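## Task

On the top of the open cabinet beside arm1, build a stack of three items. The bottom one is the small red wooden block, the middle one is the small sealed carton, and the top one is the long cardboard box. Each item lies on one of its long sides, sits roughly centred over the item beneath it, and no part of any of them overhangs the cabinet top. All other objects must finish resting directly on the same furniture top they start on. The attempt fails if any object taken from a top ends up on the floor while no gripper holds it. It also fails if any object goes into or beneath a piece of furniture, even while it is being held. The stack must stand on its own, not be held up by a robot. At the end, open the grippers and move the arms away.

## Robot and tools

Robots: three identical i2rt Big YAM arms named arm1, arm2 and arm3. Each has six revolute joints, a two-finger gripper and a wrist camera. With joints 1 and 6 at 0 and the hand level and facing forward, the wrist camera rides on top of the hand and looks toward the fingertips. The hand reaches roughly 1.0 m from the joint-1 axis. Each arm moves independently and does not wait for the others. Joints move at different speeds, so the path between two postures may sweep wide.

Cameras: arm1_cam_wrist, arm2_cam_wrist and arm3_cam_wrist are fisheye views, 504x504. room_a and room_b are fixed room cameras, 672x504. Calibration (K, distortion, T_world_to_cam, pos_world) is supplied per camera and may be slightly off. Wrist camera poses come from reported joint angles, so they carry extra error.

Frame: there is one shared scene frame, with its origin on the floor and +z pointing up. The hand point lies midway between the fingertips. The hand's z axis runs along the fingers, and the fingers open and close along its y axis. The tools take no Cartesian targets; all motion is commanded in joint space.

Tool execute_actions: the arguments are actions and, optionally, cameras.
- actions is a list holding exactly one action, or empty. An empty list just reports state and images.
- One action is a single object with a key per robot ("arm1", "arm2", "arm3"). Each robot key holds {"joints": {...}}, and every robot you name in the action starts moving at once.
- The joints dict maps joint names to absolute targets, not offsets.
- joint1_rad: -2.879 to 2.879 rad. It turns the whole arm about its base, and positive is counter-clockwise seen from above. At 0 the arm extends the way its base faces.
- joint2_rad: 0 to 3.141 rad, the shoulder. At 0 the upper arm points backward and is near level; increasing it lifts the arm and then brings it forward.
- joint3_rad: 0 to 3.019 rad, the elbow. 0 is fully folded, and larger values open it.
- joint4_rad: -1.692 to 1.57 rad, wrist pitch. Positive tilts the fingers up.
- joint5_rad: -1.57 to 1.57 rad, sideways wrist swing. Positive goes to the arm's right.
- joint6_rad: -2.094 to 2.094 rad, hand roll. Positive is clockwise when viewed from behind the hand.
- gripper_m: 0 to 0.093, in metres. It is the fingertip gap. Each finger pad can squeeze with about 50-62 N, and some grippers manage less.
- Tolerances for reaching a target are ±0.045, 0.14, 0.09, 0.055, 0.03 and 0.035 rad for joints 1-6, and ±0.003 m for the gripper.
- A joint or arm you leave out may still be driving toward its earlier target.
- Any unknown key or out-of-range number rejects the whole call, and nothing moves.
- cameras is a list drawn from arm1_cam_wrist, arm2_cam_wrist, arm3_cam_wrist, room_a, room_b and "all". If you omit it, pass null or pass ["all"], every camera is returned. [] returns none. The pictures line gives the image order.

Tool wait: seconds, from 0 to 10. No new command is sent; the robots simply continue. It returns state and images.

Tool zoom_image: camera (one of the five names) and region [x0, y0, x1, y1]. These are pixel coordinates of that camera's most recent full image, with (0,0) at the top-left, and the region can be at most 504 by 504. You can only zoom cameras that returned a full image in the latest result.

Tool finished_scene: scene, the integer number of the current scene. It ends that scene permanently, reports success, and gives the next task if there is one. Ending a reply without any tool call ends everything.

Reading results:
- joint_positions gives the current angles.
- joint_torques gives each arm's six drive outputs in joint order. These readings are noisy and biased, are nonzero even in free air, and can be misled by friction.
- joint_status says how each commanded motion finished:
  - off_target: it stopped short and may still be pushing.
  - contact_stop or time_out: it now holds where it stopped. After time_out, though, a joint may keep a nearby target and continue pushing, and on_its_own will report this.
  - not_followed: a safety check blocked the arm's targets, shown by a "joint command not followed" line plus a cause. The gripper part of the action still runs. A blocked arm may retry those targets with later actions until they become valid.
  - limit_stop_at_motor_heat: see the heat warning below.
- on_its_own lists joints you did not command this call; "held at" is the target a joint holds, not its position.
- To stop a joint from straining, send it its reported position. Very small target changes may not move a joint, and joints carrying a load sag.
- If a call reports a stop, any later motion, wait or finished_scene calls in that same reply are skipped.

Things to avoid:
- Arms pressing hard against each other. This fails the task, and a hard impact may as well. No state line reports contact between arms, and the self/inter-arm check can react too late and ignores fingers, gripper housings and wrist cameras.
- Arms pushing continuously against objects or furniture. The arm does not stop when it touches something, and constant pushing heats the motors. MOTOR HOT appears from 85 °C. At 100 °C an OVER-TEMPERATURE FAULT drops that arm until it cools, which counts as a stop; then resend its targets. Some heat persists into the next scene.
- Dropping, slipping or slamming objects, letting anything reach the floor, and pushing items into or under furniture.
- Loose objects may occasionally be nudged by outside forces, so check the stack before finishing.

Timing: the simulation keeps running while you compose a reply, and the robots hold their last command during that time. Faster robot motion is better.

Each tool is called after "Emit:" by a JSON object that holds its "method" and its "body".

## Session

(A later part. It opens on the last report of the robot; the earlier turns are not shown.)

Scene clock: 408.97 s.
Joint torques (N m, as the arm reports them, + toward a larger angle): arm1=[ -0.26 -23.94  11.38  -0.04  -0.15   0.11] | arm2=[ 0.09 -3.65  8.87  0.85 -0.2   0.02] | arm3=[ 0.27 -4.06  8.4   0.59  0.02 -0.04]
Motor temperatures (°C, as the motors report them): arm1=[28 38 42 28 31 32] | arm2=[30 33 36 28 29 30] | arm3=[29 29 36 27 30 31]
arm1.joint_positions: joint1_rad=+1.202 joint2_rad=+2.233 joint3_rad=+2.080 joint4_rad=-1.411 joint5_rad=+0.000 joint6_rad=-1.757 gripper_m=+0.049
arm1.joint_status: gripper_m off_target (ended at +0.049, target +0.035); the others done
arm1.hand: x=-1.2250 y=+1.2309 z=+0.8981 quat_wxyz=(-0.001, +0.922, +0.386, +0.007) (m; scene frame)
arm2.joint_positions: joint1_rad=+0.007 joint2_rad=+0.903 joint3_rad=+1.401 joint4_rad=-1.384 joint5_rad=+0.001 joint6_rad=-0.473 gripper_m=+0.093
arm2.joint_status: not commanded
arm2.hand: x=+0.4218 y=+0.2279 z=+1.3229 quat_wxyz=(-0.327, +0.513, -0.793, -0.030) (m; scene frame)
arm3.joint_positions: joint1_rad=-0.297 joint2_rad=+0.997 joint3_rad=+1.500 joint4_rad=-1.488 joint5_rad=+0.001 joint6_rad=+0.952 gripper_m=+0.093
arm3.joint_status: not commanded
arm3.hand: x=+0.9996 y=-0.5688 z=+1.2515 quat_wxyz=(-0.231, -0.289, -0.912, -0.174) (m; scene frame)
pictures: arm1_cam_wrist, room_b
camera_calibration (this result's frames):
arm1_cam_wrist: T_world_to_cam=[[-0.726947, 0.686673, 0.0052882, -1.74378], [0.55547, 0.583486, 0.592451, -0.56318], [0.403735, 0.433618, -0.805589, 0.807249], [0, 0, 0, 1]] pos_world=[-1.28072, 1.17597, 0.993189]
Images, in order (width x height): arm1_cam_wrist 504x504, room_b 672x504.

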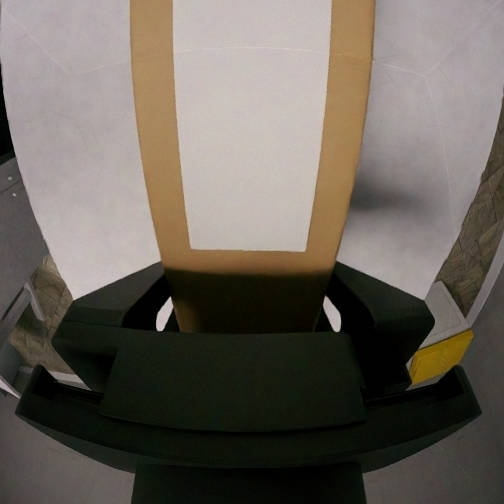

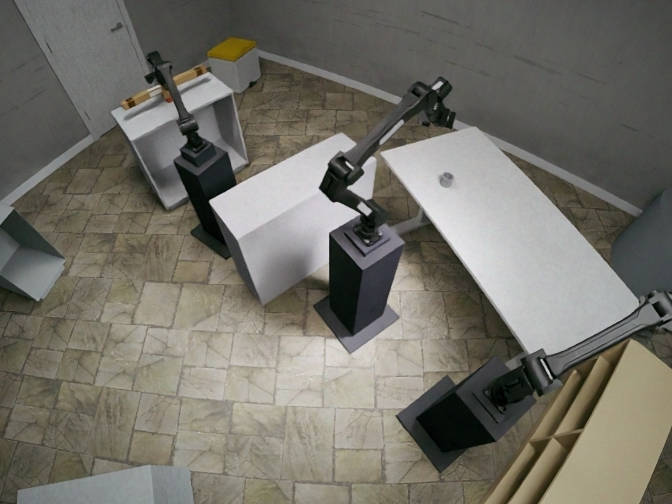

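Emit:
{"method": "execute_actions", "body": {"actions": [{"arm1": {"joints": {"joint1_rad": 1.202, "joint2_rad": 2.222, "gripper_m": 0.093}}}], "cameras": ["arm1_cam_wrist"]}}

Emit:
{"method": "execute_actions", "body": {"actions": [{"arm1": {"joints": {"joint2_rad": 1.75, "gripper_m": 0.093}}}], "cameras": ["arm1_cam_wrist", "room_a", "room_b"]}}

Scene clock: 413.40 s.
Joint torques (N m, as the arm reports them, + toward a larger angle): arm1=[  0.08 -27.04  11.54  -0.03  -0.15   0.11] | arm2=[ 0.02 -3.94  8.84  0.72 -0.2   0.01] | arm3=[ 0.7  -3.42  8.52  0.6  -0.01 -0.03]
Motor temperatures (°C, as the motors report them): arm1=[28 38 42 28 31 32] | arm2=[30 33 36 28 29 30] | arm3=[29 29 36 27 30 31]
arm1.joint_positions: joint1_rad=+1.202 joint2_rad=+2.232 joint3_rad=+2.080 joint4_rad=-1.411 joint5_rad=+0.000 joint6_rad=-1.757 gripper_m=+0.093
arm1.joint_status: all done
arm1.hand: x=-1.2250 y=+1.2309 z=+0.8984 quat_wxyz=(-0.001, +0.922, +0.386, +0.007) (m; scene frame)
arm2.joint_positions: joint1_rad=+0.007 joint2_rad=+0.903 joint3_rad=+1.401 joint4_rad=-1.384 joint5_rad=+0.001 joint6_rad=-0.473 gripper_m=+0.093
arm2.joint_status: not commanded
arm2.hand: x=+0.4218 y=+0.2279 z=+1.3229 quat_wxyz=(-0.327, +0.513, -0.793, -0.030) (m; scene frame)
arm3.joint_positions: joint1_rad=-0.297 joint2_rad=+0.997 joint3_rad=+1.500 joint4_rad=-1.488 joint5_rad=+0.001 joint6_rad=+0.952 gripper_m=+0.093
arm3.joint_status: not commanded
arm3.hand: x=+0.9996 y=-0.5688 z=+1.2515 quat_wxyz=(-0.231, -0.289, -0.912, -0.174) (m; scene frame)
pictures: arm1_cam_wrist
camera_calibration (this result's frames):
arm1_cam_wrist: T_world_to_cam=[[-0.726949, 0.686668, 0.0056615, -1.74413], [0.555596, 0.583303, 0.592513, -0.563008], [0.403557, 0.433872, -0.805541, 0.806879], [0, 0, 0, 1]] pos_world=[-1.28071, 1.17596, 0.993438]
Images, in order (width x height): arm1_cam_wrist 504x504.

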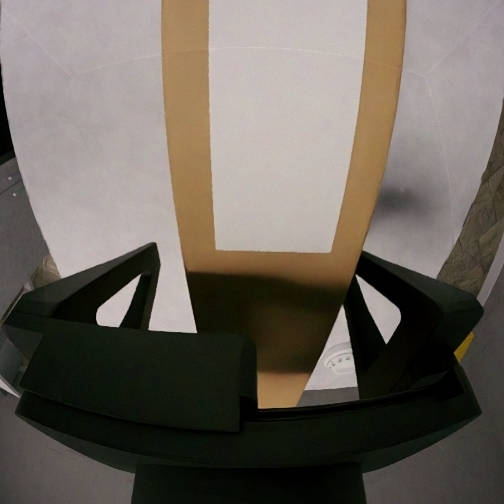

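Scene clock: 415.30 s.
Joint torques (N m, as the arm reports them, + toward a larger angle): arm1=[  0.14 -21.96  11.15   0.79  -0.15   0.16] | arm2=[-0.02 -3.77  8.84  0.89 -0.2   0.02] | arm3=[-0.28 -4.17  8.46  0.65  0.02 -0.02]
Motor temperatures (°C, as the motors report them): arm1=[28 38 42 28 31 32] | arm2=[30 33 36 28 29 30] | arm3=[29 29 36 27 30 31]
arm1.joint_positions: joint1_rad=+1.202 joint2_rad=+1.766 joint3_rad=+2.089 joint4_rad=-1.411 joint5_rad=+0.000 joint6_rad=-1.757 gripper_m=+0.093
arm1.joint_status: all done
arm1.hand: x=-1.2021 y=+1.1903 z=+1.2073 quat_wxyz=(-0.231, +0.896, +0.377, -0.042) (m; scene frame)
arm2.joint_positions: joint1_rad=+0.007 joint2_rad=+0.903 joint3_rad=+1.401 joint4_rad=-1.384 joint5_rad=+0.001 joint6_rad=-0.473 gripper_m=+0.093
arm2.joint_status: not commanded
arm2.hand: x=+0.4218 y=+0.2279 z=+1.3229 quat_wxyz=(-0.327, +0.513, -0.793, -0.030) (m; scene frame)
arm3.joint_positions: joint1_rad=-0.297 joint2_rad=+0.997 joint3_rad=+1.500 joint4_rad=-1.488 joint5_rad=+0.001 joint6_rad=+0.952 gripper_m=+0.093
arm3.joint_status: not commanded
arm3.hand: x=+0.9996 y=-0.5688 z=+1.2515 quat_wxyz=(-0.231, -0.289, -0.912, -0.174) (m; scene frame)
pictures: arm1_cam_wrist, room_a, room_b
camera_calibration (this result's frames):
arm1_cam_wrist: T_world_to_cam=[[-0.667982, 0.590782, 0.452523, -2.05581], [0.717496, 0.34991, 0.602298, -0.274466], [0.197484, 0.727007, -0.657617, 0.28883], [0, 0, 0, 1]] pos_world=[-1.23335, 1.10059, 1.28555]
Images, in order (width x height): arm1_cam_wrist 504x504, room_a 672x504, room_b 672x504.

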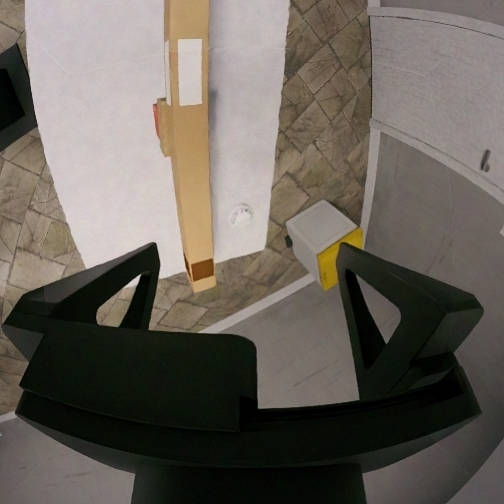

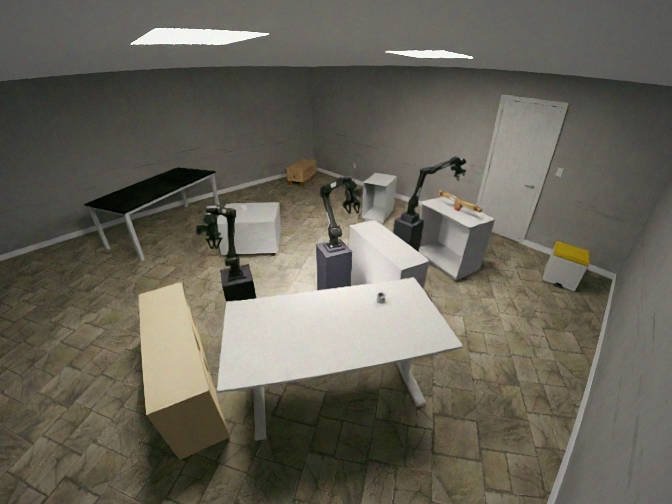

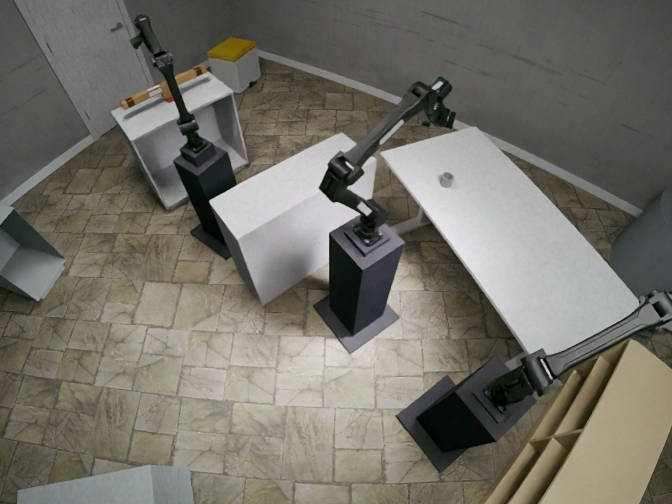

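Emit:
{"method": "execute_actions", "body": {"actions": []}}

Scene clock: 421.83 s.
Joint torques (N m, as the arm reports them, + toward a larger angle): arm1=[  0.15 -21.8   11.1    0.79  -0.15   0.16] | arm2=[ 0.68 -3.63  8.99  0.94 -0.2   0.03] | arm3=[-0.34 -3.85  8.34  0.62  0.03 -0.03]
Motor temperatures (°C, as the motors report them): arm1=[28 38 42 28 31 32] | arm2=[30 33 36 28 29 30] | arm3=[29 28 36 27 30 31]
arm1.joint_positions: joint1_rad=+1.202 joint2_rad=+1.766 joint3_rad=+2.089 joint4_rad=-1.411 joint5_rad=+0.000 joint6_rad=-1.757 gripper_m=+0.093
arm1.joint_status: all done
arm1.hand: x=-1.2021 y=+1.1903 z=+1.2073 quat_wxyz=(-0.231, +0.896, +0.377, -0.042) (m; scene frame)
arm2.joint_positions: joint1_rad=+0.007 joint2_rad=+0.903 joint3_rad=+1.401 joint4_rad=-1.384 joint5_rad=+0.001 joint6_rad=-0.473 gripper_m=+0.093
arm2.joint_status: not commanded
arm2.hand: x=+0.4218 y=+0.2279 z=+1.3229 quat_wxyz=(-0.327, +0.513, -0.793, -0.030) (m; scene frame)
arm3.joint_positions: joint1_rad=-0.297 joint2_rad=+0.997 joint3_rad=+1.500 joint4_rad=-1.488 joint5_rad=+0.001 joint6_rad=+0.952 gripper_m=+0.093
arm3.joint_status: not commanded
arm3.hand: x=+0.9996 y=-0.5688 z=+1.2515 quat_wxyz=(-0.231, -0.289, -0.912, -0.174) (m; scene frame)
pictures: arm1_cam_wrist, arm2_cam_wrist, arm3_cam_wrist, room_a, room_b
camera_calibration (this result's frames):
arm1_cam_wrist: T_world_to_cam=[[-0.667982, 0.590782, 0.452523, -2.05581], [0.717496, 0.34991, 0.602298, -0.274466], [0.197484, 0.727007, -0.657617, 0.28883], [0, 0, 0, 1]] pos_world=[-1.23335, 1.10059, 1.28555]
arm2_cam_wrist: T_world_to_cam=[[0.838113, -0.463916, 0.286963, -0.625085], [-0.485778, -0.874063, 0.00573263, 0.405293], [0.248165, -0.144205, -0.957924, 1.32047], [0, 0, 0, 1]] pos_world=[0.39308, 0.254683, 1.44197]
arm3_cam_wrist: T_world_to_cam=[[-0.443059, -0.777255, -0.446736, 0.560494], [-0.896474, 0.380955, 0.22629, 0.830885], [-0.00569839, 0.500747, -0.865575, 1.49999], [0, 0, 0, 1]] pos_world=[1.00175, -0.632, 1.36073]
Images, in order (width x height): arm1_cam_wrist 504x504, arm2_cam_wrist 504x504, arm3_cam_wrist 504x504, room_a 672x504, room_b 672x504.

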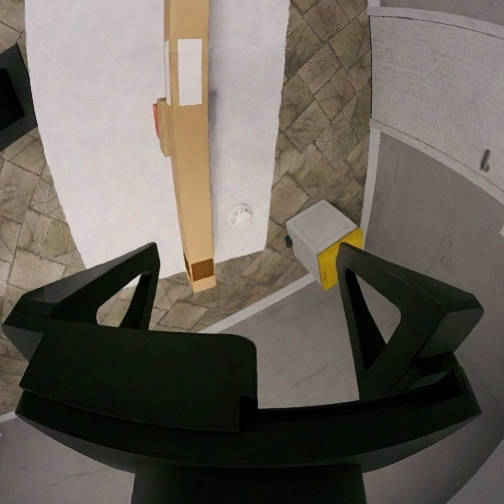

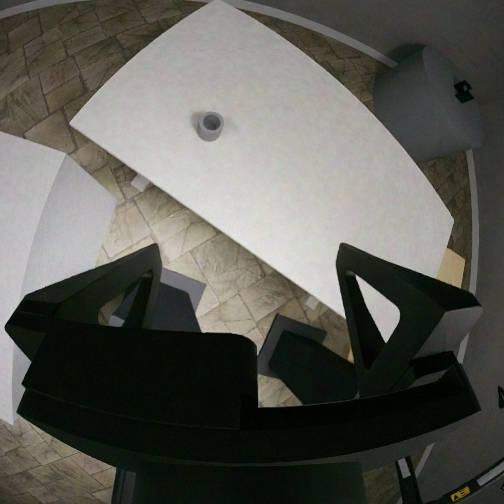

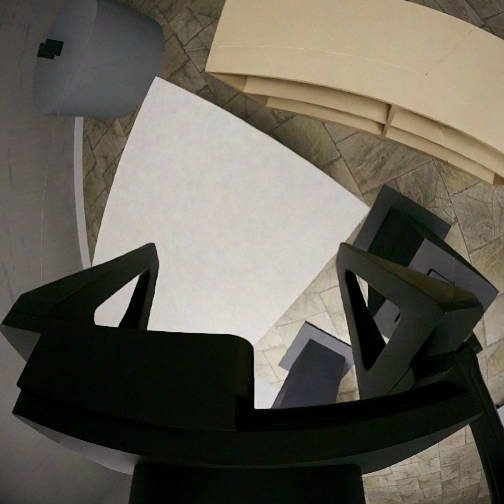

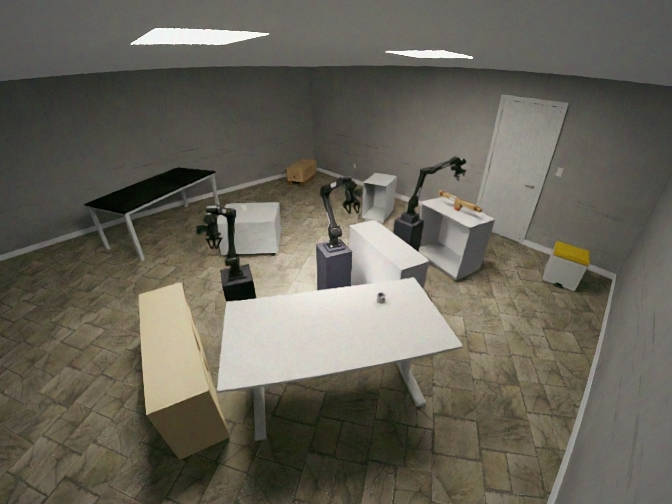

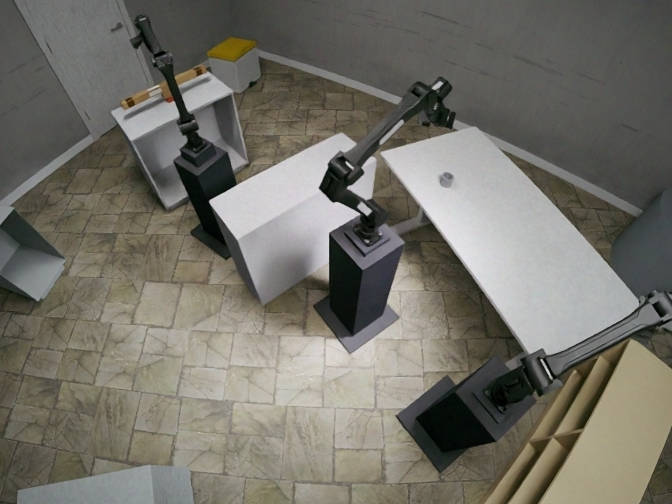

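Emit:
{"method": "zoom_image", "body": {"camera": "arm1_cam_wrist", "region": [110, 60, 270, 190]}}

Emit:
{"method": "zoom_image", "body": {"camera": "room_a", "region": [410, 170, 510, 240]}}

Emit:
{"method": "zoom_image", "body": {"camera": "room_b", "region": [100, 50, 240, 140]}}

Region (110, 60, 270, 190) of arm1_cam_wrist's 504x504 image, scaled by 3.150, with more detail than that image has; it fills the top 410 rows of this view, and the rest is white.

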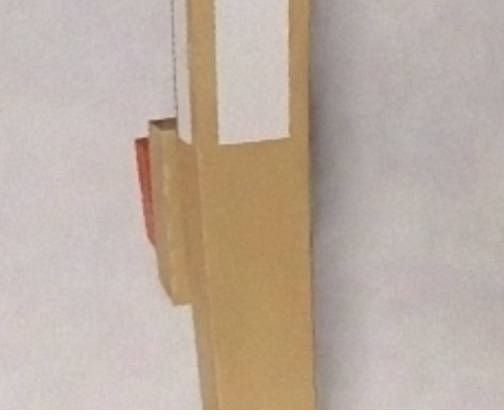

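Region (410, 170, 510, 240) of room_a's 672x504 image, scaled by 5.040, with more detail than that image has; it fills the top 353 rows of this view, and the rest is white.

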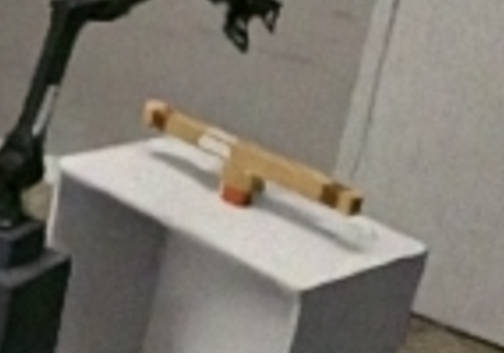

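Region (100, 50, 240, 140) of room_b's 672x504 image, scaled by 3.600, with more detail than that image has; it fills the top 324 rows of this view, and the rest is white.

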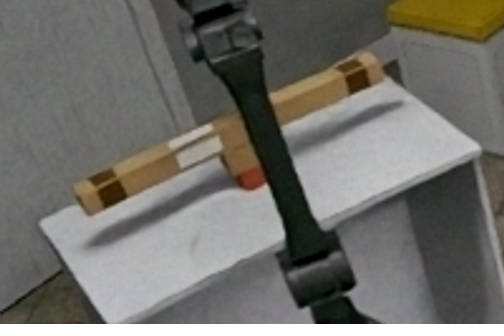

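Emit:
{"method": "zoom_image", "body": {"camera": "arm1_cam_wrist", "region": [140, 85, 220, 165]}}

Region (140, 85, 220, 165) of arm1_cam_wrist's 504x504 image, scaled by 6.300, with more detail than that image has.

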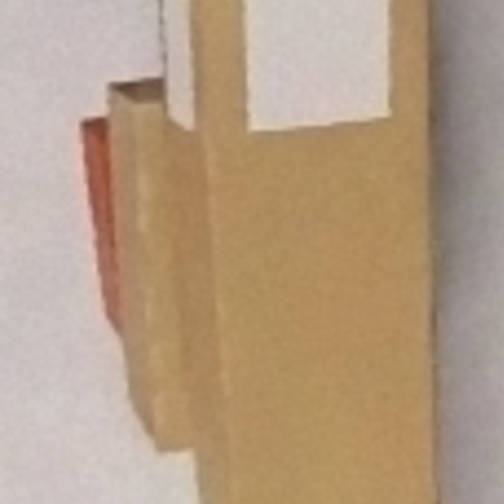

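Emit:
{"method": "execute_actions", "body": {"actions": [{"arm1": {"joints": {"joint2_rad": 2.215, "joint3_rad": 2.085}}}], "cameras": ["arm1_cam_wrist", "room_a"]}}

Scene clock: 508.87 s.
Joint torques (N m, as the arm reports them, + toward a larger angle): arm1=[ -0.11 -25.84   9.64  -0.19  -0.22   0.1 ] | arm2=[-0.09 -3.83  8.97  0.85 -0.2  -0.01] | arm3=[ 0.16 -4.26  8.38  0.56  0.02 -0.02]
Motor temperatures (°C, as the motors report them): arm1=[28 38 43 28 31 32] | arm2=[30 32 36 28 29 30] | arm3=[29 28 36 27 30 31]
arm1.joint_positions: joint1_rad=+1.204 joint2_rad=+2.210 joint3_rad=+2.081 joint4_rad=-1.405 joint5_rad=+0.002 joint6_rad=-1.756 gripper_m=+0.093
arm1.joint_status: all done
arm1.hand: x=-1.2273 y=+1.2324 z=+0.9137 quat_wxyz=(-0.015, +0.922, +0.387, +0.005) (m; scene frame)
arm2.joint_positions: joint1_rad=+0.007 joint2_rad=+0.903 joint3_rad=+1.401 joint4_rad=-1.384 joint5_rad=+0.001 joint6_rad=-0.473 gripper_m=+0.093
arm2.joint_status: not commanded
arm2.hand: x=+0.4218 y=+0.2279 z=+1.3229 quat_wxyz=(-0.327, +0.513, -0.793, -0.030) (m; scene frame)
arm3.joint_positions: joint1_rad=-0.297 joint2_rad=+0.997 joint3_rad=+1.500 joint4_rad=-1.488 joint5_rad=+0.001 joint6_rad=+0.952 gripper_m=+0.093
arm3.joint_status: not commanded
arm3.hand: x=+0.9996 y=-0.5688 z=+1.2515 quat_wxyz=(-0.231, -0.289, -0.912, -0.174) (m; scene frame)
pictures: arm1_cam_wrist, room_a
camera_calibration (this result's frames):
arm1_cam_wrist: T_world_to_cam=[[-0.72718, 0.68564, 0.0332655, -1.77115], [0.563967, 0.569104, 0.598383, -0.549334], [0.391344, 0.453893, -0.80052, 0.77517], [0, 0, 0, 1]] pos_world=[-1.28149, 1.17515, 1.00817]
Images, in order (width x height): arm1_cam_wrist 504x504, room_a 672x504.

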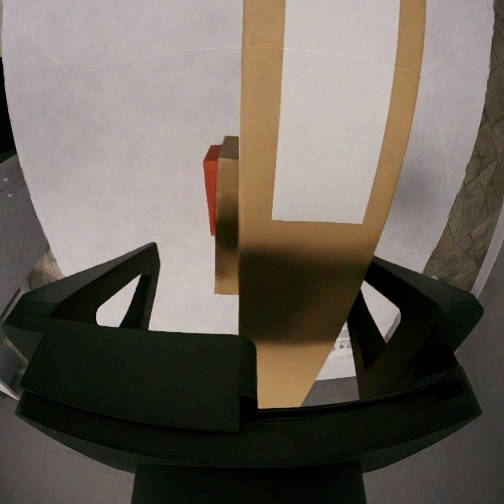

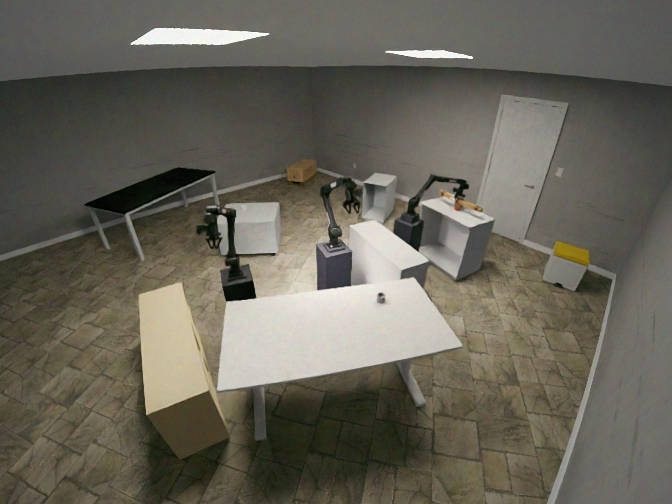

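Emit:
{"method": "zoom_image", "body": {"camera": "arm1_cam_wrist", "region": [170, 110, 400, 320]}}

Emit:
{"method": "zoom_image", "body": {"camera": "room_a", "region": [420, 165, 500, 225]}}

Region (170, 110, 400, 320) of arm1_cam_wrist's 504x504 image, scaled by 2.191, with more detail than that image has; it fills the top 460 rows of this view, and the rest is white.

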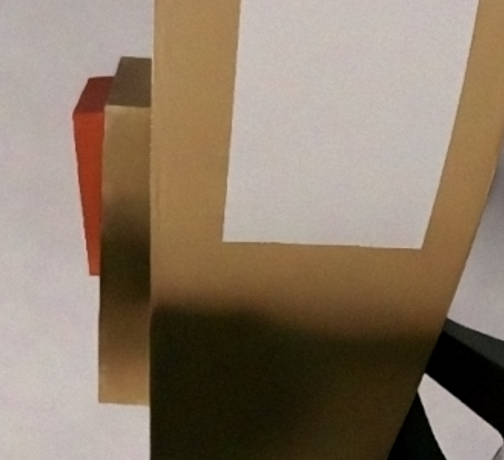

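Region (420, 165, 500, 225) of room_a's 672x504 image, scaled by 6.300, with more detail than that image has; it fills the top 378 rows of this view, and the rest is white.

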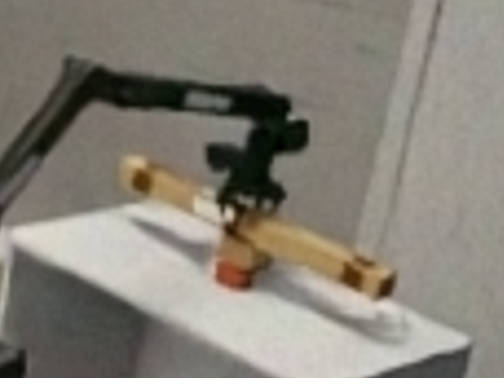

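Emit:
{"method": "execute_actions", "body": {"actions": [{"arm1": {"joints": {"joint2_rad": 2.23, "gripper_m": 0.04}}}], "cameras": ["arm1_cam_wrist", "room_a"]}}

Scene clock: 527.73 s.
Joint torques (N m, as the arm reports them, + toward a larger angle): arm1=[ -0.1  -24.93   9.59  -0.16  -0.2    0.1 ] | arm2=[ 0.   -3.73  8.79  0.7  -0.21  0.04] | arm3=[-0.23 -3.95  8.57  0.69  0.02 -0.01]
Motor temperatures (°C, as the motors report them): arm1=[28 38 42 28 31 32] | arm2=[30 32 36 28 29 30] | arm3=[29 28 36 27 30 31]
arm1.joint_positions: joint1_rad=+1.204 joint2_rad=+2.214 joint3_rad=+2.081 joint4_rad=-1.407 joint5_rad=+0.001 joint6_rad=-1.756 gripper_m=+0.049
arm1.joint_status: gripper_m off_target (ended at +0.049, target +0.040); the others done
arm1.hand: x=-1.2270 y=+1.2321 z=+0.9109 quat_wxyz=(-0.013, +0.922, +0.386, +0.005) (m; scene frame)
arm2.joint_positions: joint1_rad=+0.007 joint2_rad=+0.903 joint3_rad=+1.401 joint4_rad=-1.384 joint5_rad=+0.001 joint6_rad=-0.473 gripper_m=+0.093
arm2.joint_status: not commanded
arm2.hand: x=+0.4218 y=+0.2279 z=+1.3229 quat_wxyz=(-0.327, +0.513, -0.793, -0.030) (m; scene frame)
arm3.joint_positions: joint1_rad=-0.297 joint2_rad=+0.997 joint3_rad=+1.500 joint4_rad=-1.488 joint5_rad=+0.001 joint6_rad=+0.952 gripper_m=+0.093
arm3.joint_status: not commanded
arm3.hand: x=+0.9996 y=-0.5688 z=+1.2515 quat_wxyz=(-0.231, -0.289, -0.912, -0.174) (m; scene frame)
pictures: arm1_cam_wrist, room_a
camera_calibration (this result's frames):
arm1_cam_wrist: T_world_to_cam=[[-0.726958, 0.686106, 0.0281265, -1.76625], [0.562591, 0.571603, 0.597296, -0.551346], [0.393731, 0.450032, -0.801528, 0.781606], [0, 0, 0, 1]] pos_world=[-1.28155, 1.17523, 1.00547]
Images, in order (width x height): arm1_cam_wrist 504x504, room_a 672x504.

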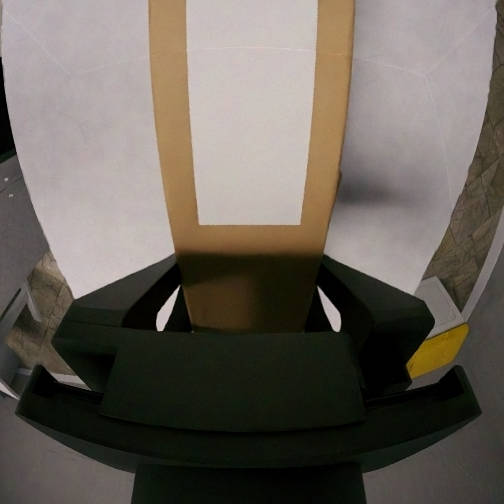

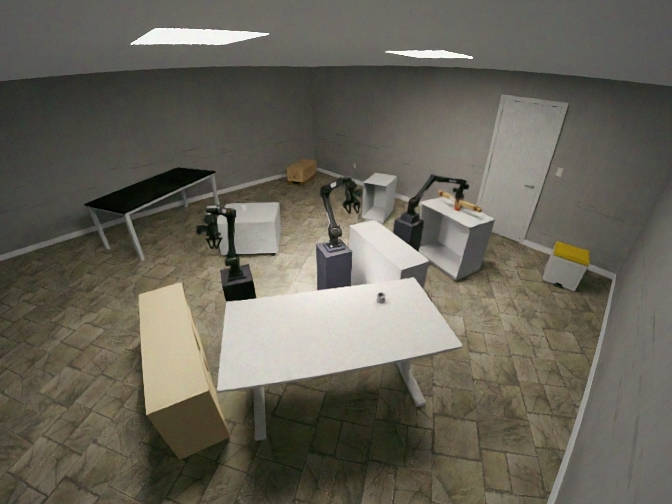

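Emit:
{"method": "execute_actions", "body": {"actions": [{"arm1": {"joints": {"joint2_rad": 2.214, "joint3_rad": 2.28, "joint4_rad": -1.62}}}], "cameras": ["arm1_cam_wrist", "room_a"]}}

Emit:
{"method": "execute_actions", "body": {"actions": [{"arm1": {"joints": {"joint2_rad": 2.44, "joint3_rad": 2.53, "joint4_rad": -1.65}}}], "cameras": ["arm1_cam_wrist", "room_a"]}}

Scene clock: 544.70 s.
Joint torques (N m, as the arm reports them, + toward a larger angle): arm1=[ -0.09 -27.    12.79  -0.34  -0.2    0.09] | arm2=[-0.04 -3.74  8.88  0.66 -0.2   0.02] | arm3=[-0.03 -3.84  8.39  0.61  0.01  0.  ]
Motor temperatures (°C, as the motors report them): arm1=[28 39 42 28 31 32] | arm2=[30 32 36 28 29 30] | arm3=[29 28 36 27 30 31]
arm1.joint_positions: joint1_rad=+1.204 joint2_rad=+2.220 joint3_rad=+2.240 joint4_rad=-1.613 joint5_rad=+0.001 joint6_rad=-1.756 gripper_m=+0.049
arm1.joint_status: all done
arm1.hand: x=-1.2233 y=+1.2253 z=+0.9675 quat_wxyz=(+0.013, +0.922, +0.386, +0.011) (m; scene frame)
arm2.joint_positions: joint1_rad=+0.007 joint2_rad=+0.903 joint3_rad=+1.401 joint4_rad=-1.384 joint5_rad=+0.001 joint6_rad=-0.473 gripper_m=+0.093
arm2.joint_status: not commanded
arm2.hand: x=+0.4218 y=+0.2279 z=+1.3229 quat_wxyz=(-0.327, +0.513, -0.793, -0.030) (m; scene frame)
arm3.joint_positions: joint1_rad=-0.297 joint2_rad=+0.997 joint3_rad=+1.500 joint4_rad=-1.488 joint5_rad=+0.001 joint6_rad=+0.952 gripper_m=+0.093
arm3.joint_status: not commanded
arm3.hand: x=+0.9996 y=-0.5688 z=+1.2515 quat_wxyz=(-0.231, -0.289, -0.912, -0.174) (m; scene frame)
pictures: arm1_cam_wrist, room_a
camera_calibration (this result's frames):
arm1_cam_wrist: T_world_to_cam=[[-0.726515, 0.68674, -0.0237731, -1.71054], [0.545048, 0.596995, 0.588659, -0.627605], [0.418448, 0.414712, -0.808032, 0.908321], [0, 0, 0, 1]] pos_world=[-1.28074, 1.17268, 1.06273]
Images, in order (width x height): arm1_cam_wrist 504x504, room_a 672x504.

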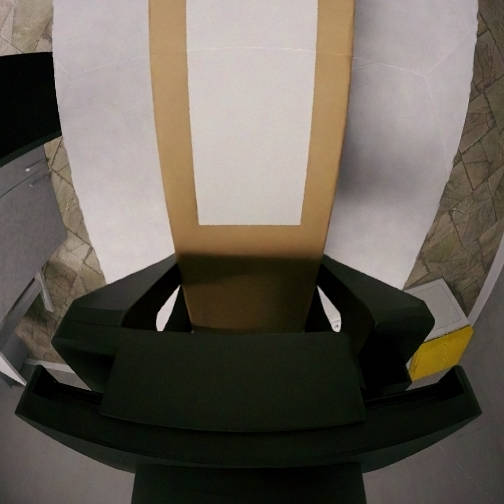

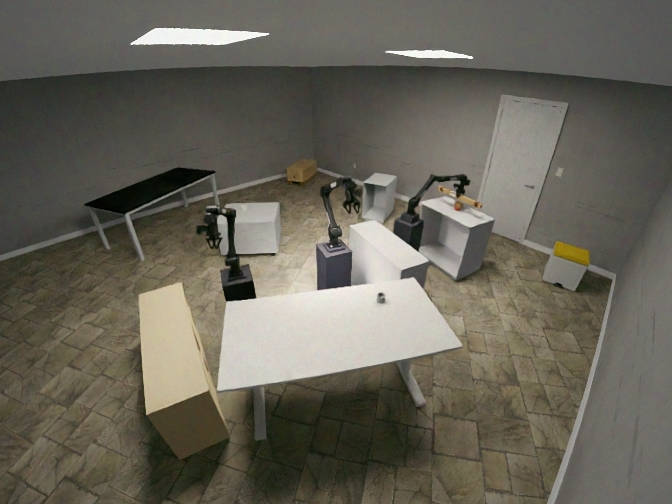

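Scene clock: 545.73 s.
Joint torques (N m, as the arm reports them, + toward a larger angle): arm1=[ -0.09 -28.39  12.3   -0.06  -0.18   0.09] | arm2=[ 0.13 -3.47  8.92  0.78 -0.22  0.01] | arm3=[ 0.34 -3.27  8.48  0.74  0.01 -0.01]
Motor temperatures (°C, as the motors report them): arm1=[28 39 42 28 31 32] | arm2=[30 32 36 28 29 30] | arm3=[29 28 36 27 30 31]
arm1.joint_positions: joint1_rad=+1.204 joint2_rad=+2.437 joint3_rad=+2.495 joint4_rad=-1.649 joint5_rad=+0.001 joint6_rad=-1.756 gripper_m=+0.049
arm1.joint_status: all done
arm1.hand: x=-1.2507 y=+1.2658 z=+0.9149 quat_wxyz=(+0.012, +0.922, +0.386, +0.010) (m; scene frame)
arm2.joint_positions: joint1_rad=+0.007 joint2_rad=+0.903 joint3_rad=+1.401 joint4_rad=-1.384 joint5_rad=+0.001 joint6_rad=-0.473 gripper_m=+0.093
arm2.joint_status: not commanded
arm2.hand: x=+0.4218 y=+0.2279 z=+1.3229 quat_wxyz=(-0.327, +0.513, -0.793, -0.030) (m; scene frame)
arm3.joint_positions: joint1_rad=-0.297 joint2_rad=+0.997 joint3_rad=+1.500 joint4_rad=-1.488 joint5_rad=+0.001 joint6_rad=+0.952 gripper_m=+0.093
arm3.joint_status: not commanded
arm3.hand: x=+0.9996 y=-0.5688 z=+1.2515 quat_wxyz=(-0.231, -0.289, -0.912, -0.174) (m; scene frame)
pictures: arm1_cam_wrist, room_a
camera_calibration (this result's frames):
arm1_cam_wrist: T_world_to_cam=[[-0.726304, 0.687039, -0.0214518, -1.7617], [0.546214, 0.595814, 0.588775, -0.603051], [0.417293, 0.415912, -0.808012, 0.85754], [0, 0, 0, 1]] pos_world=[-1.30798, 1.21301, 1.01017]
Images, in order (width x height): arm1_cam_wrist 504x504, room_a 672x504.

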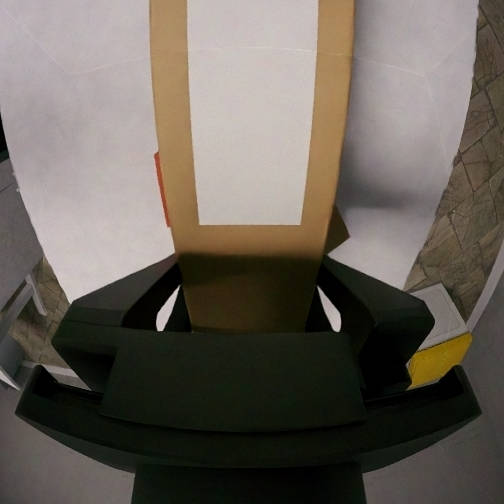

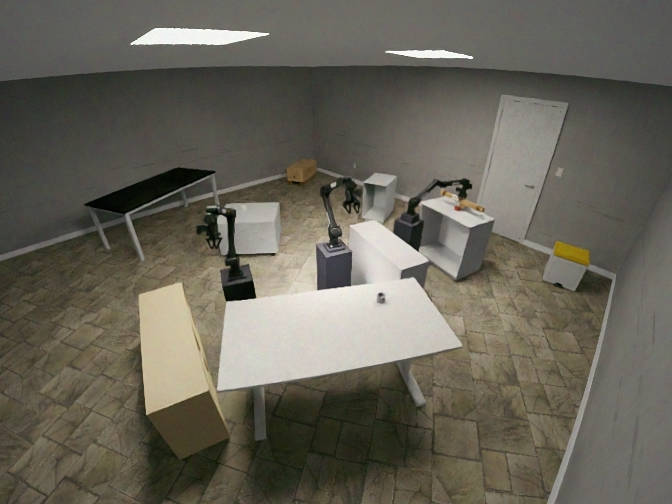

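Emit:
{"method": "execute_actions", "body": {"actions": [{"arm1": {"joints": {"joint2_rad": 2.08, "joint3_rad": 2.12, "joint4_rad": -1.58}}}], "cameras": []}}

Emit:
{"method": "execute_actions", "body": {"actions": [{"arm1": {"joints": {"joint2_rad": 1.90, "joint3_rad": 1.56, "joint4_rad": -1.22}}}], "cameras": ["arm1_cam_wrist", "room_a"]}}

Scene clock: 568.13 s.
Joint torques (N m, as the arm reports them, + toward a larger angle): arm1=[ -0.04 -25.09  10.     0.21  -0.18   0.09] | arm2=[ 0.14 -3.94  8.85  0.83 -0.22  0.02] | arm3=[ 0.01 -4.04  8.46  0.72  0.04 -0.01]
Motor temperatures (°C, as the motors report them): arm1=[28 40 43 28 31 32] | arm2=[30 32 36 28 29 30] | arm3=[29 28 36 27 30 31]
arm1.joint_positions: joint1_rad=+1.204 joint2_rad=+2.083 joint3_rad=+2.112 joint4_rad=-1.584 joint5_rad=+0.001 joint6_rad=-1.756 gripper_m=+0.049
arm1.joint_status: all done
arm1.hand: x=-1.2074 y=+1.2015 z=+1.0074 quat_wxyz=(-0.005, +0.922, +0.386, +0.007) (m; scene frame)
arm2.joint_positions: joint1_rad=+0.007 joint2_rad=+0.903 joint3_rad=+1.401 joint4_rad=-1.384 joint5_rad=+0.001 joint6_rad=-0.473 gripper_m=+0.093
arm2.joint_status: not commanded
arm2.hand: x=+0.4218 y=+0.2279 z=+1.3229 quat_wxyz=(-0.327, +0.513, -0.793, -0.030) (m; scene frame)
arm3.joint_positions: joint1_rad=-0.297 joint2_rad=+0.997 joint3_rad=+1.500 joint4_rad=-1.488 joint5_rad=+0.001 joint6_rad=+0.952 gripper_m=+0.093
arm3.joint_status: not commanded
arm3.hand: x=+0.9996 y=-0.5688 z=+1.2515 quat_wxyz=(-0.231, -0.289, -0.912, -0.174) (m; scene frame)
pictures: none
No camera images: the call's "cameras" was empty. Leave "cameras" out to get every camera's image.

Scene clock: 569.50 s.
Joint torques (N m, as the arm reports them, + toward a larger angle): arm1=[ -0.06 -23.11  10.02   0.27  -0.18   0.09] | arm2=[ 0.11 -3.96  8.88  0.75 -0.2   0.  ] | arm3=[-0.23 -3.82  8.47  0.57  0.03 -0.01]
Motor temperatures (°C, as the motors report them): arm1=[28 39 43 28 31 32] | arm2=[30 32 36 28 29 30] | arm3=[29 28 36 27 30 31]
arm1.joint_positions: joint1_rad=+1.204 joint2_rad=+1.921 joint3_rad=+1.543 joint4_rad=-1.228 joint5_rad=+0.001 joint6_rad=-1.756 gripper_m=+0.049
arm1.joint_status: all done
arm1.hand: x=-1.1539 y=+1.1274 z=+0.8921 quat_wxyz=(+0.020, +0.922, +0.386, +0.012) (m; scene frame)
arm2.joint_positions: joint1_rad=+0.007 joint2_rad=+0.903 joint3_rad=+1.401 joint4_rad=-1.384 joint5_rad=+0.001 joint6_rad=-0.473 gripper_m=+0.093
arm2.joint_status: not commanded
arm2.hand: x=+0.4218 y=+0.2279 z=+1.3229 quat_wxyz=(-0.327, +0.513, -0.793, -0.030) (m; scene frame)
arm3.joint_positions: joint1_rad=-0.297 joint2_rad=+0.997 joint3_rad=+1.500 joint4_rad=-1.488 joint5_rad=+0.001 joint6_rad=+0.952 gripper_m=+0.093
arm3.joint_status: not commanded
arm3.hand: x=+0.9996 y=-0.5688 z=+1.2515 quat_wxyz=(-0.231, -0.289, -0.912, -0.174) (m; scene frame)
pictures: arm1_cam_wrist, room_a
camera_calibration (this result's frames):
arm1_cam_wrist: T_world_to_cam=[[-0.725916, 0.68684, -0.0360114, -1.58313], [0.541344, 0.602871, 0.586083, -0.57122], [0.424255, 0.405953, -0.80945, 0.87683], [0, 0, 0, 1]] pos_world=[-1.212, 1.07578, 0.987522]
Images, in order (width x height): arm1_cam_wrist 504x504, room_a 672x504.

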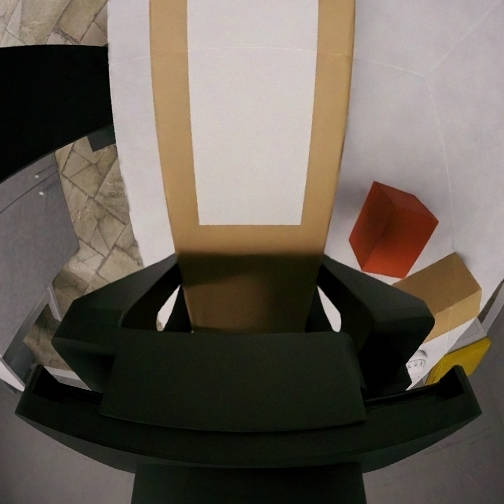

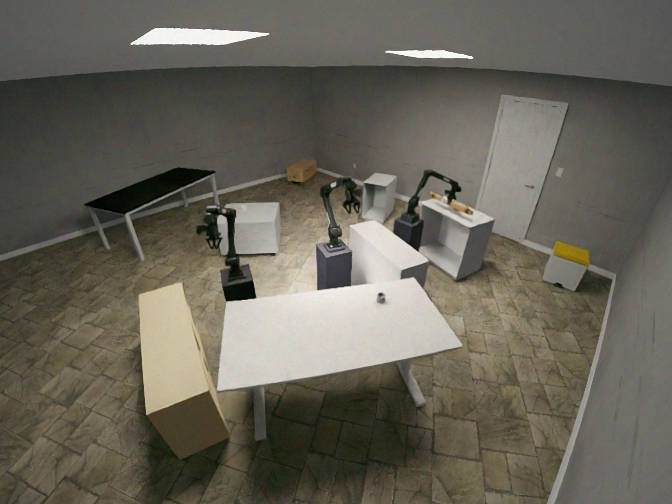

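Emit:
{"method": "execute_actions", "body": {"actions": [{"arm1": {"joints": {"joint2_rad": 1.99, "joint3_rad": 1.468, "joint4_rad": -1.025}}}], "cameras": ["arm1_cam_wrist"]}}

Scene clock: 574.77 s.
Joint torques (N m, as the arm reports them, + toward a larger angle): arm1=[ -0.09 -23.23   8.82   0.33  -0.2    0.09] | arm2=[-0.24 -3.9   8.83  0.88 -0.19  0.02] | arm3=[ 0.1  -3.73  8.41  0.61  0.02 -0.02]
Motor temperatures (°C, as the motors report them): arm1=[28 39 43 28 31 32] | arm2=[30 32 36 28 29 30] | arm3=[29 28 36 27 30 31]
arm1.joint_positions: joint1_rad=+1.204 joint2_rad=+2.004 joint3_rad=+1.457 joint4_rad=-1.033 joint5_rad=+0.002 joint6_rad=-1.755 gripper_m=+0.049
arm1.joint_status: all done
arm1.hand: x=-1.1550 y=+1.1311 z=+0.8169 quat_wxyz=(+0.007, +0.922, +0.386, +0.010) (m; scene frame)
arm2.joint_positions: joint1_rad=+0.007 joint2_rad=+0.903 joint3_rad=+1.401 joint4_rad=-1.384 joint5_rad=+0.001 joint6_rad=-0.473 gripper_m=+0.093
arm2.joint_status: not commanded
arm2.hand: x=+0.4218 y=+0.2279 z=+1.3229 quat_wxyz=(-0.327, +0.513, -0.793, -0.030) (m; scene frame)
arm3.joint_positions: joint1_rad=-0.297 joint2_rad=+0.997 joint3_rad=+1.500 joint4_rad=-1.488 joint5_rad=+0.001 joint6_rad=+0.952 gripper_m=+0.093
arm3.joint_status: not commanded
arm3.hand: x=+0.9996 y=-0.5688 z=+1.2515 quat_wxyz=(-0.231, -0.289, -0.912, -0.174) (m; scene frame)
pictures: arm1_cam_wrist
camera_calibration (this result's frames):
arm1_cam_wrist: T_world_to_cam=[[-0.726239, 0.687345, -0.0115203, -1.61013], [0.549446, 0.590445, 0.591171, -0.509477], [0.413141, 0.423002, -0.806464, 0.78035], [0, 0, 0, 1]] pos_world=[-1.2118, 1.07744, 0.911963]
Images, in order (width x height): arm1_cam_wrist 504x504.

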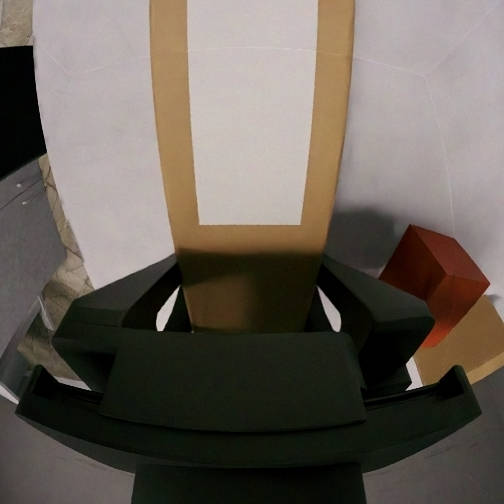

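Emit:
{"method": "execute_actions", "body": {"actions": [{"arm1": {"joints": {"gripper_m": 0.093}}}], "cameras": []}}

Emit:
{"method": "execute_actions", "body": {"actions": [{"arm1": {"joints": {"joint2_rad": 1.86, "joint4_rad": -1.10}}}], "cameras": []}}

Emit:
{"method": "execute_actions", "body": {"actions": [{"arm1": {"joints": {"joint2_rad": 2.05, "joint3_rad": 2.22, "joint4_rad": -1.55}}}], "cameras": ["arm1_cam_wrist", "room_a"]}}

Scene clock: 582.83 s.
Joint torques (N m, as the arm reports them, + toward a larger angle): arm1=[ -0.03 -22.77   8.91   0.33  -0.21   0.08] | arm2=[-0.24 -3.8   8.78  0.76 -0.19  0.02] | arm3=[-0.12 -4.08  8.38  0.65  0.03  0.01]
Motor temperatures (°C, as the motors report them): arm1=[28 39 42 28 31 32] | arm2=[30 32 36 28 29 30] | arm3=[29 28 36 27 30 31]
arm1.joint_positions: joint1_rad=+1.204 joint2_rad=+2.004 joint3_rad=+1.457 joint4_rad=-1.033 joint5_rad=+0.002 joint6_rad=-1.755 gripper_m=+0.093
arm1.joint_status: all done
arm1.hand: x=-1.1550 y=+1.1311 z=+0.8169 quat_wxyz=(+0.007, +0.922, +0.386, +0.010) (m; scene frame)
arm2.joint_positions: joint1_rad=+0.007 joint2_rad=+0.903 joint3_rad=+1.401 joint4_rad=-1.384 joint5_rad=+0.001 joint6_rad=-0.473 gripper_m=+0.093
arm2.joint_status: not commanded
arm2.hand: x=+0.4218 y=+0.2279 z=+1.3229 quat_wxyz=(-0.327, +0.513, -0.793, -0.030) (m; scene frame)
arm3.joint_positions: joint1_rad=-0.297 joint2_rad=+0.997 joint3_rad=+1.500 joint4_rad=-1.488 joint5_rad=+0.001 joint6_rad=+0.952 gripper_m=+0.093
arm3.joint_status: not commanded
arm3.hand: x=+0.9996 y=-0.5688 z=+1.2515 quat_wxyz=(-0.231, -0.289, -0.912, -0.174) (m; scene frame)
pictures: none
No camera images: the call's "cameras" was empty. Leave "cameras" out to get every camera's image.

Scene clock: 584.00 s.
Joint torques (N m, as the arm reports them, + toward a larger angle): arm1=[ -0.01 -19.5    9.66  -0.1   -0.21   0.09] | arm2=[ 0.16 -3.76  8.92  0.9  -0.2  -0.01] | arm3=[-0.09 -3.71  8.47  0.56  0.03 -0.01]
Motor temperatures (°C, as the motors report them): arm1=[28 39 42 28 31 32] | arm2=[30 32 36 28 29 30] | arm3=[29 28 36 27 30 31]
arm1.joint_positions: joint1_rad=+1.204 joint2_rad=+1.853 joint3_rad=+1.456 joint4_rad=-1.093 joint5_rad=+0.002 joint6_rad=-1.755 gripper_m=+0.093
arm1.joint_status: all done
arm1.hand: x=-1.1552 y=+1.1294 z=+0.8982 quat_wxyz=(-0.037, +0.922, +0.386, +0.000) (m; scene frame)
arm2.joint_positions: joint1_rad=+0.007 joint2_rad=+0.903 joint3_rad=+1.401 joint4_rad=-1.384 joint5_rad=+0.001 joint6_rad=-0.473 gripper_m=+0.093
arm2.joint_status: not commanded
arm2.hand: x=+0.4218 y=+0.2279 z=+1.3229 quat_wxyz=(-0.327, +0.513, -0.793, -0.030) (m; scene frame)
arm3.joint_positions: joint1_rad=-0.297 joint2_rad=+0.997 joint3_rad=+1.500 joint4_rad=-1.488 joint5_rad=+0.001 joint6_rad=+0.952 gripper_m=+0.093
arm3.joint_status: not commanded
arm3.hand: x=+0.9996 y=-0.5688 z=+1.2515 quat_wxyz=(-0.231, -0.289, -0.912, -0.174) (m; scene frame)
pictures: none
No camera images: the call's "cameras" was empty. Leave "cameras" out to get every camera's image.

Scene clock: 585.70 s.
Joint torques (N m, as the arm reports them, + toward a larger angle): arm1=[ -0.09 -24.13  12.04   0.03  -0.21   0.1 ] | arm2=[ 0.36 -4.22  8.87  0.94 -0.22  0.01] | arm3=[ 0.07 -3.91  8.42  0.69  0.   -0.02]
Motor temperatures (°C, as the motors report them): arm1=[28 39 42 28 31 32] | arm2=[30 32 36 28 29 30] | arm3=[29 28 36 27 30 31]
arm1.joint_positions: joint1_rad=+1.204 joint2_rad=+2.046 joint3_rad=+2.193 joint4_rad=-1.543 joint5_rad=+0.002 joint6_rad=-1.755 gripper_m=+0.093
arm1.joint_status: all done
arm1.hand: x=-1.2217 y=+1.2208 z=+1.0649 quat_wxyz=(-0.083, +0.919, +0.385, -0.010) (m; scene frame)
arm2.joint_positions: joint1_rad=+0.007 joint2_rad=+0.903 joint3_rad=+1.401 joint4_rad=-1.384 joint5_rad=+0.001 joint6_rad=-0.473 gripper_m=+0.093
arm2.joint_status: not commanded
arm2.hand: x=+0.4218 y=+0.2279 z=+1.3229 quat_wxyz=(-0.327, +0.513, -0.793, -0.030) (m; scene frame)
arm3.joint_positions: joint1_rad=-0.297 joint2_rad=+0.997 joint3_rad=+1.500 joint4_rad=-1.488 joint5_rad=+0.001 joint6_rad=+0.952 gripper_m=+0.093
arm3.joint_status: not commanded
arm3.hand: x=+0.9996 y=-0.5688 z=+1.2515 quat_wxyz=(-0.231, -0.289, -0.912, -0.174) (m; scene frame)
pictures: arm1_cam_wrist, room_a
camera_calibration (this result's frames):
arm1_cam_wrist: T_world_to_cam=[[-0.719735, 0.673617, 0.167994, -1.88387], [0.611601, 0.500704, 0.612569, -0.509693], [0.328521, 0.543632, -0.772358, 0.683005], [0, 0, 0, 1]] pos_world=[-1.26854, 1.15291, 1.15623]
Images, in order (width x height): arm1_cam_wrist 504x504, room_a 672x504.

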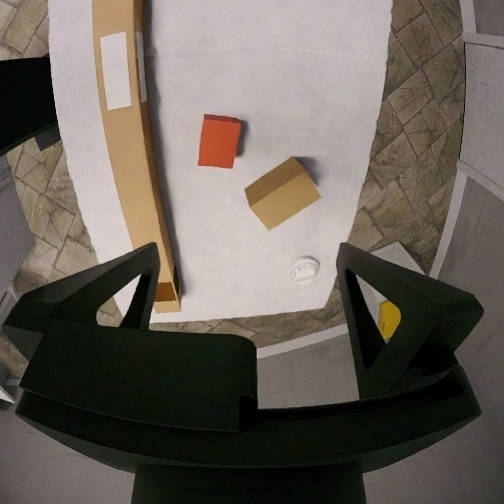

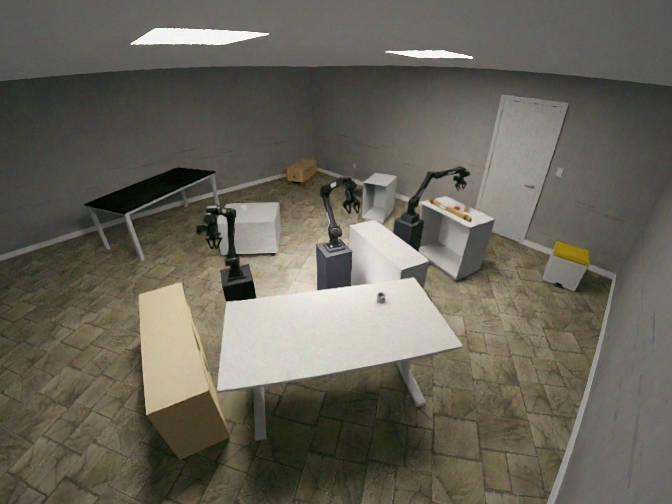

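Emit:
{"method": "zoom_image", "body": {"camera": "arm1_cam_wrist", "region": [180, 100, 340, 250]}}

Region (180, 100, 340, 250) of arm1_cam_wrist's 504x504 image, scaled by 3.150, with more detail than that image has; it fills the top 472 rows of this view, and the rest is white.

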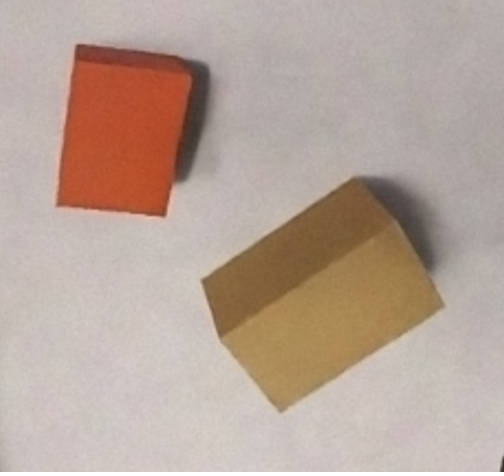

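Emit:
{"method": "execute_actions", "body": {"actions": [{"arm1": {"joints": {"joint1_rad": 1.128, "joint2_rad": 2.44, "joint3_rad": 2.535, "joint4_rad": -1.385, "joint6_rad": -0.88}}}], "cameras": ["arm1_cam_wrist"]}}

Scene clock: 621.67 s.
Joint torques (N m, as the arm reports them, + toward a larger angle): arm1=[  0.82 -30.45  13.67   0.68  -0.16   0.16] | arm2=[-0.07 -3.67  8.84  0.83 -0.19  0.03] | arm3=[ 0.21 -4.04  8.43  0.64 -0.01 -0.05]
Motor temperatures (°C, as the motors report them): arm1=[28 39 44 28 31 32] | arm2=[30 32 37 28 29 30] | arm3=[29 28 36 27 30 31]
arm1.joint_positions: joint1_rad=+1.119 joint2_rad=+2.453 joint3_rad=+2.490 joint4_rad=-1.391 joint5_rad=+0.001 joint6_rad=-0.894 gripper_m=+0.093
arm1.joint_status: all done
arm1.hand: x=-1.2288 y=+1.3522 z=+0.9072 quat_wxyz=(-0.091, +0.992, -0.075, -0.053) (m; scene frame)
arm2.joint_positions: joint1_rad=+0.007 joint2_rad=+0.903 joint3_rad=+1.401 joint4_rad=-1.384 joint5_rad=+0.001 joint6_rad=-0.473 gripper_m=+0.093
arm2.joint_status: not commanded
arm2.hand: x=+0.4218 y=+0.2279 z=+1.3229 quat_wxyz=(-0.327, +0.513, -0.793, -0.030) (m; scene frame)
arm3.joint_positions: joint1_rad=-0.297 joint2_rad=+0.997 joint3_rad=+1.500 joint4_rad=-1.488 joint5_rad=+0.001 joint6_rad=+0.952 gripper_m=+0.093
arm3.joint_status: not commanded
arm3.hand: x=+0.9996 y=-0.5688 z=+1.2515 quat_wxyz=(-0.231, -0.289, -0.912, -0.174) (m; scene frame)
pictures: arm1_cam_wrist
camera_calibration (this result's frames):
arm1_cam_wrist: T_world_to_cam=[[0.140028, 0.973061, 0.183151, -1.31314], [0.854208, -0.21226, 0.474631, 0.912709], [0.50072, 0.089987, -0.860919, 1.39751], [0, 0, 0, 1]] pos_world=[-1.29553, 1.34574, 1.01044]
Images, in order (width x height): arm1_cam_wrist 504x504.

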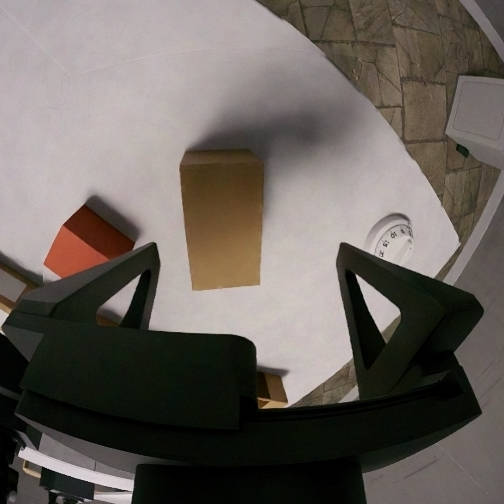

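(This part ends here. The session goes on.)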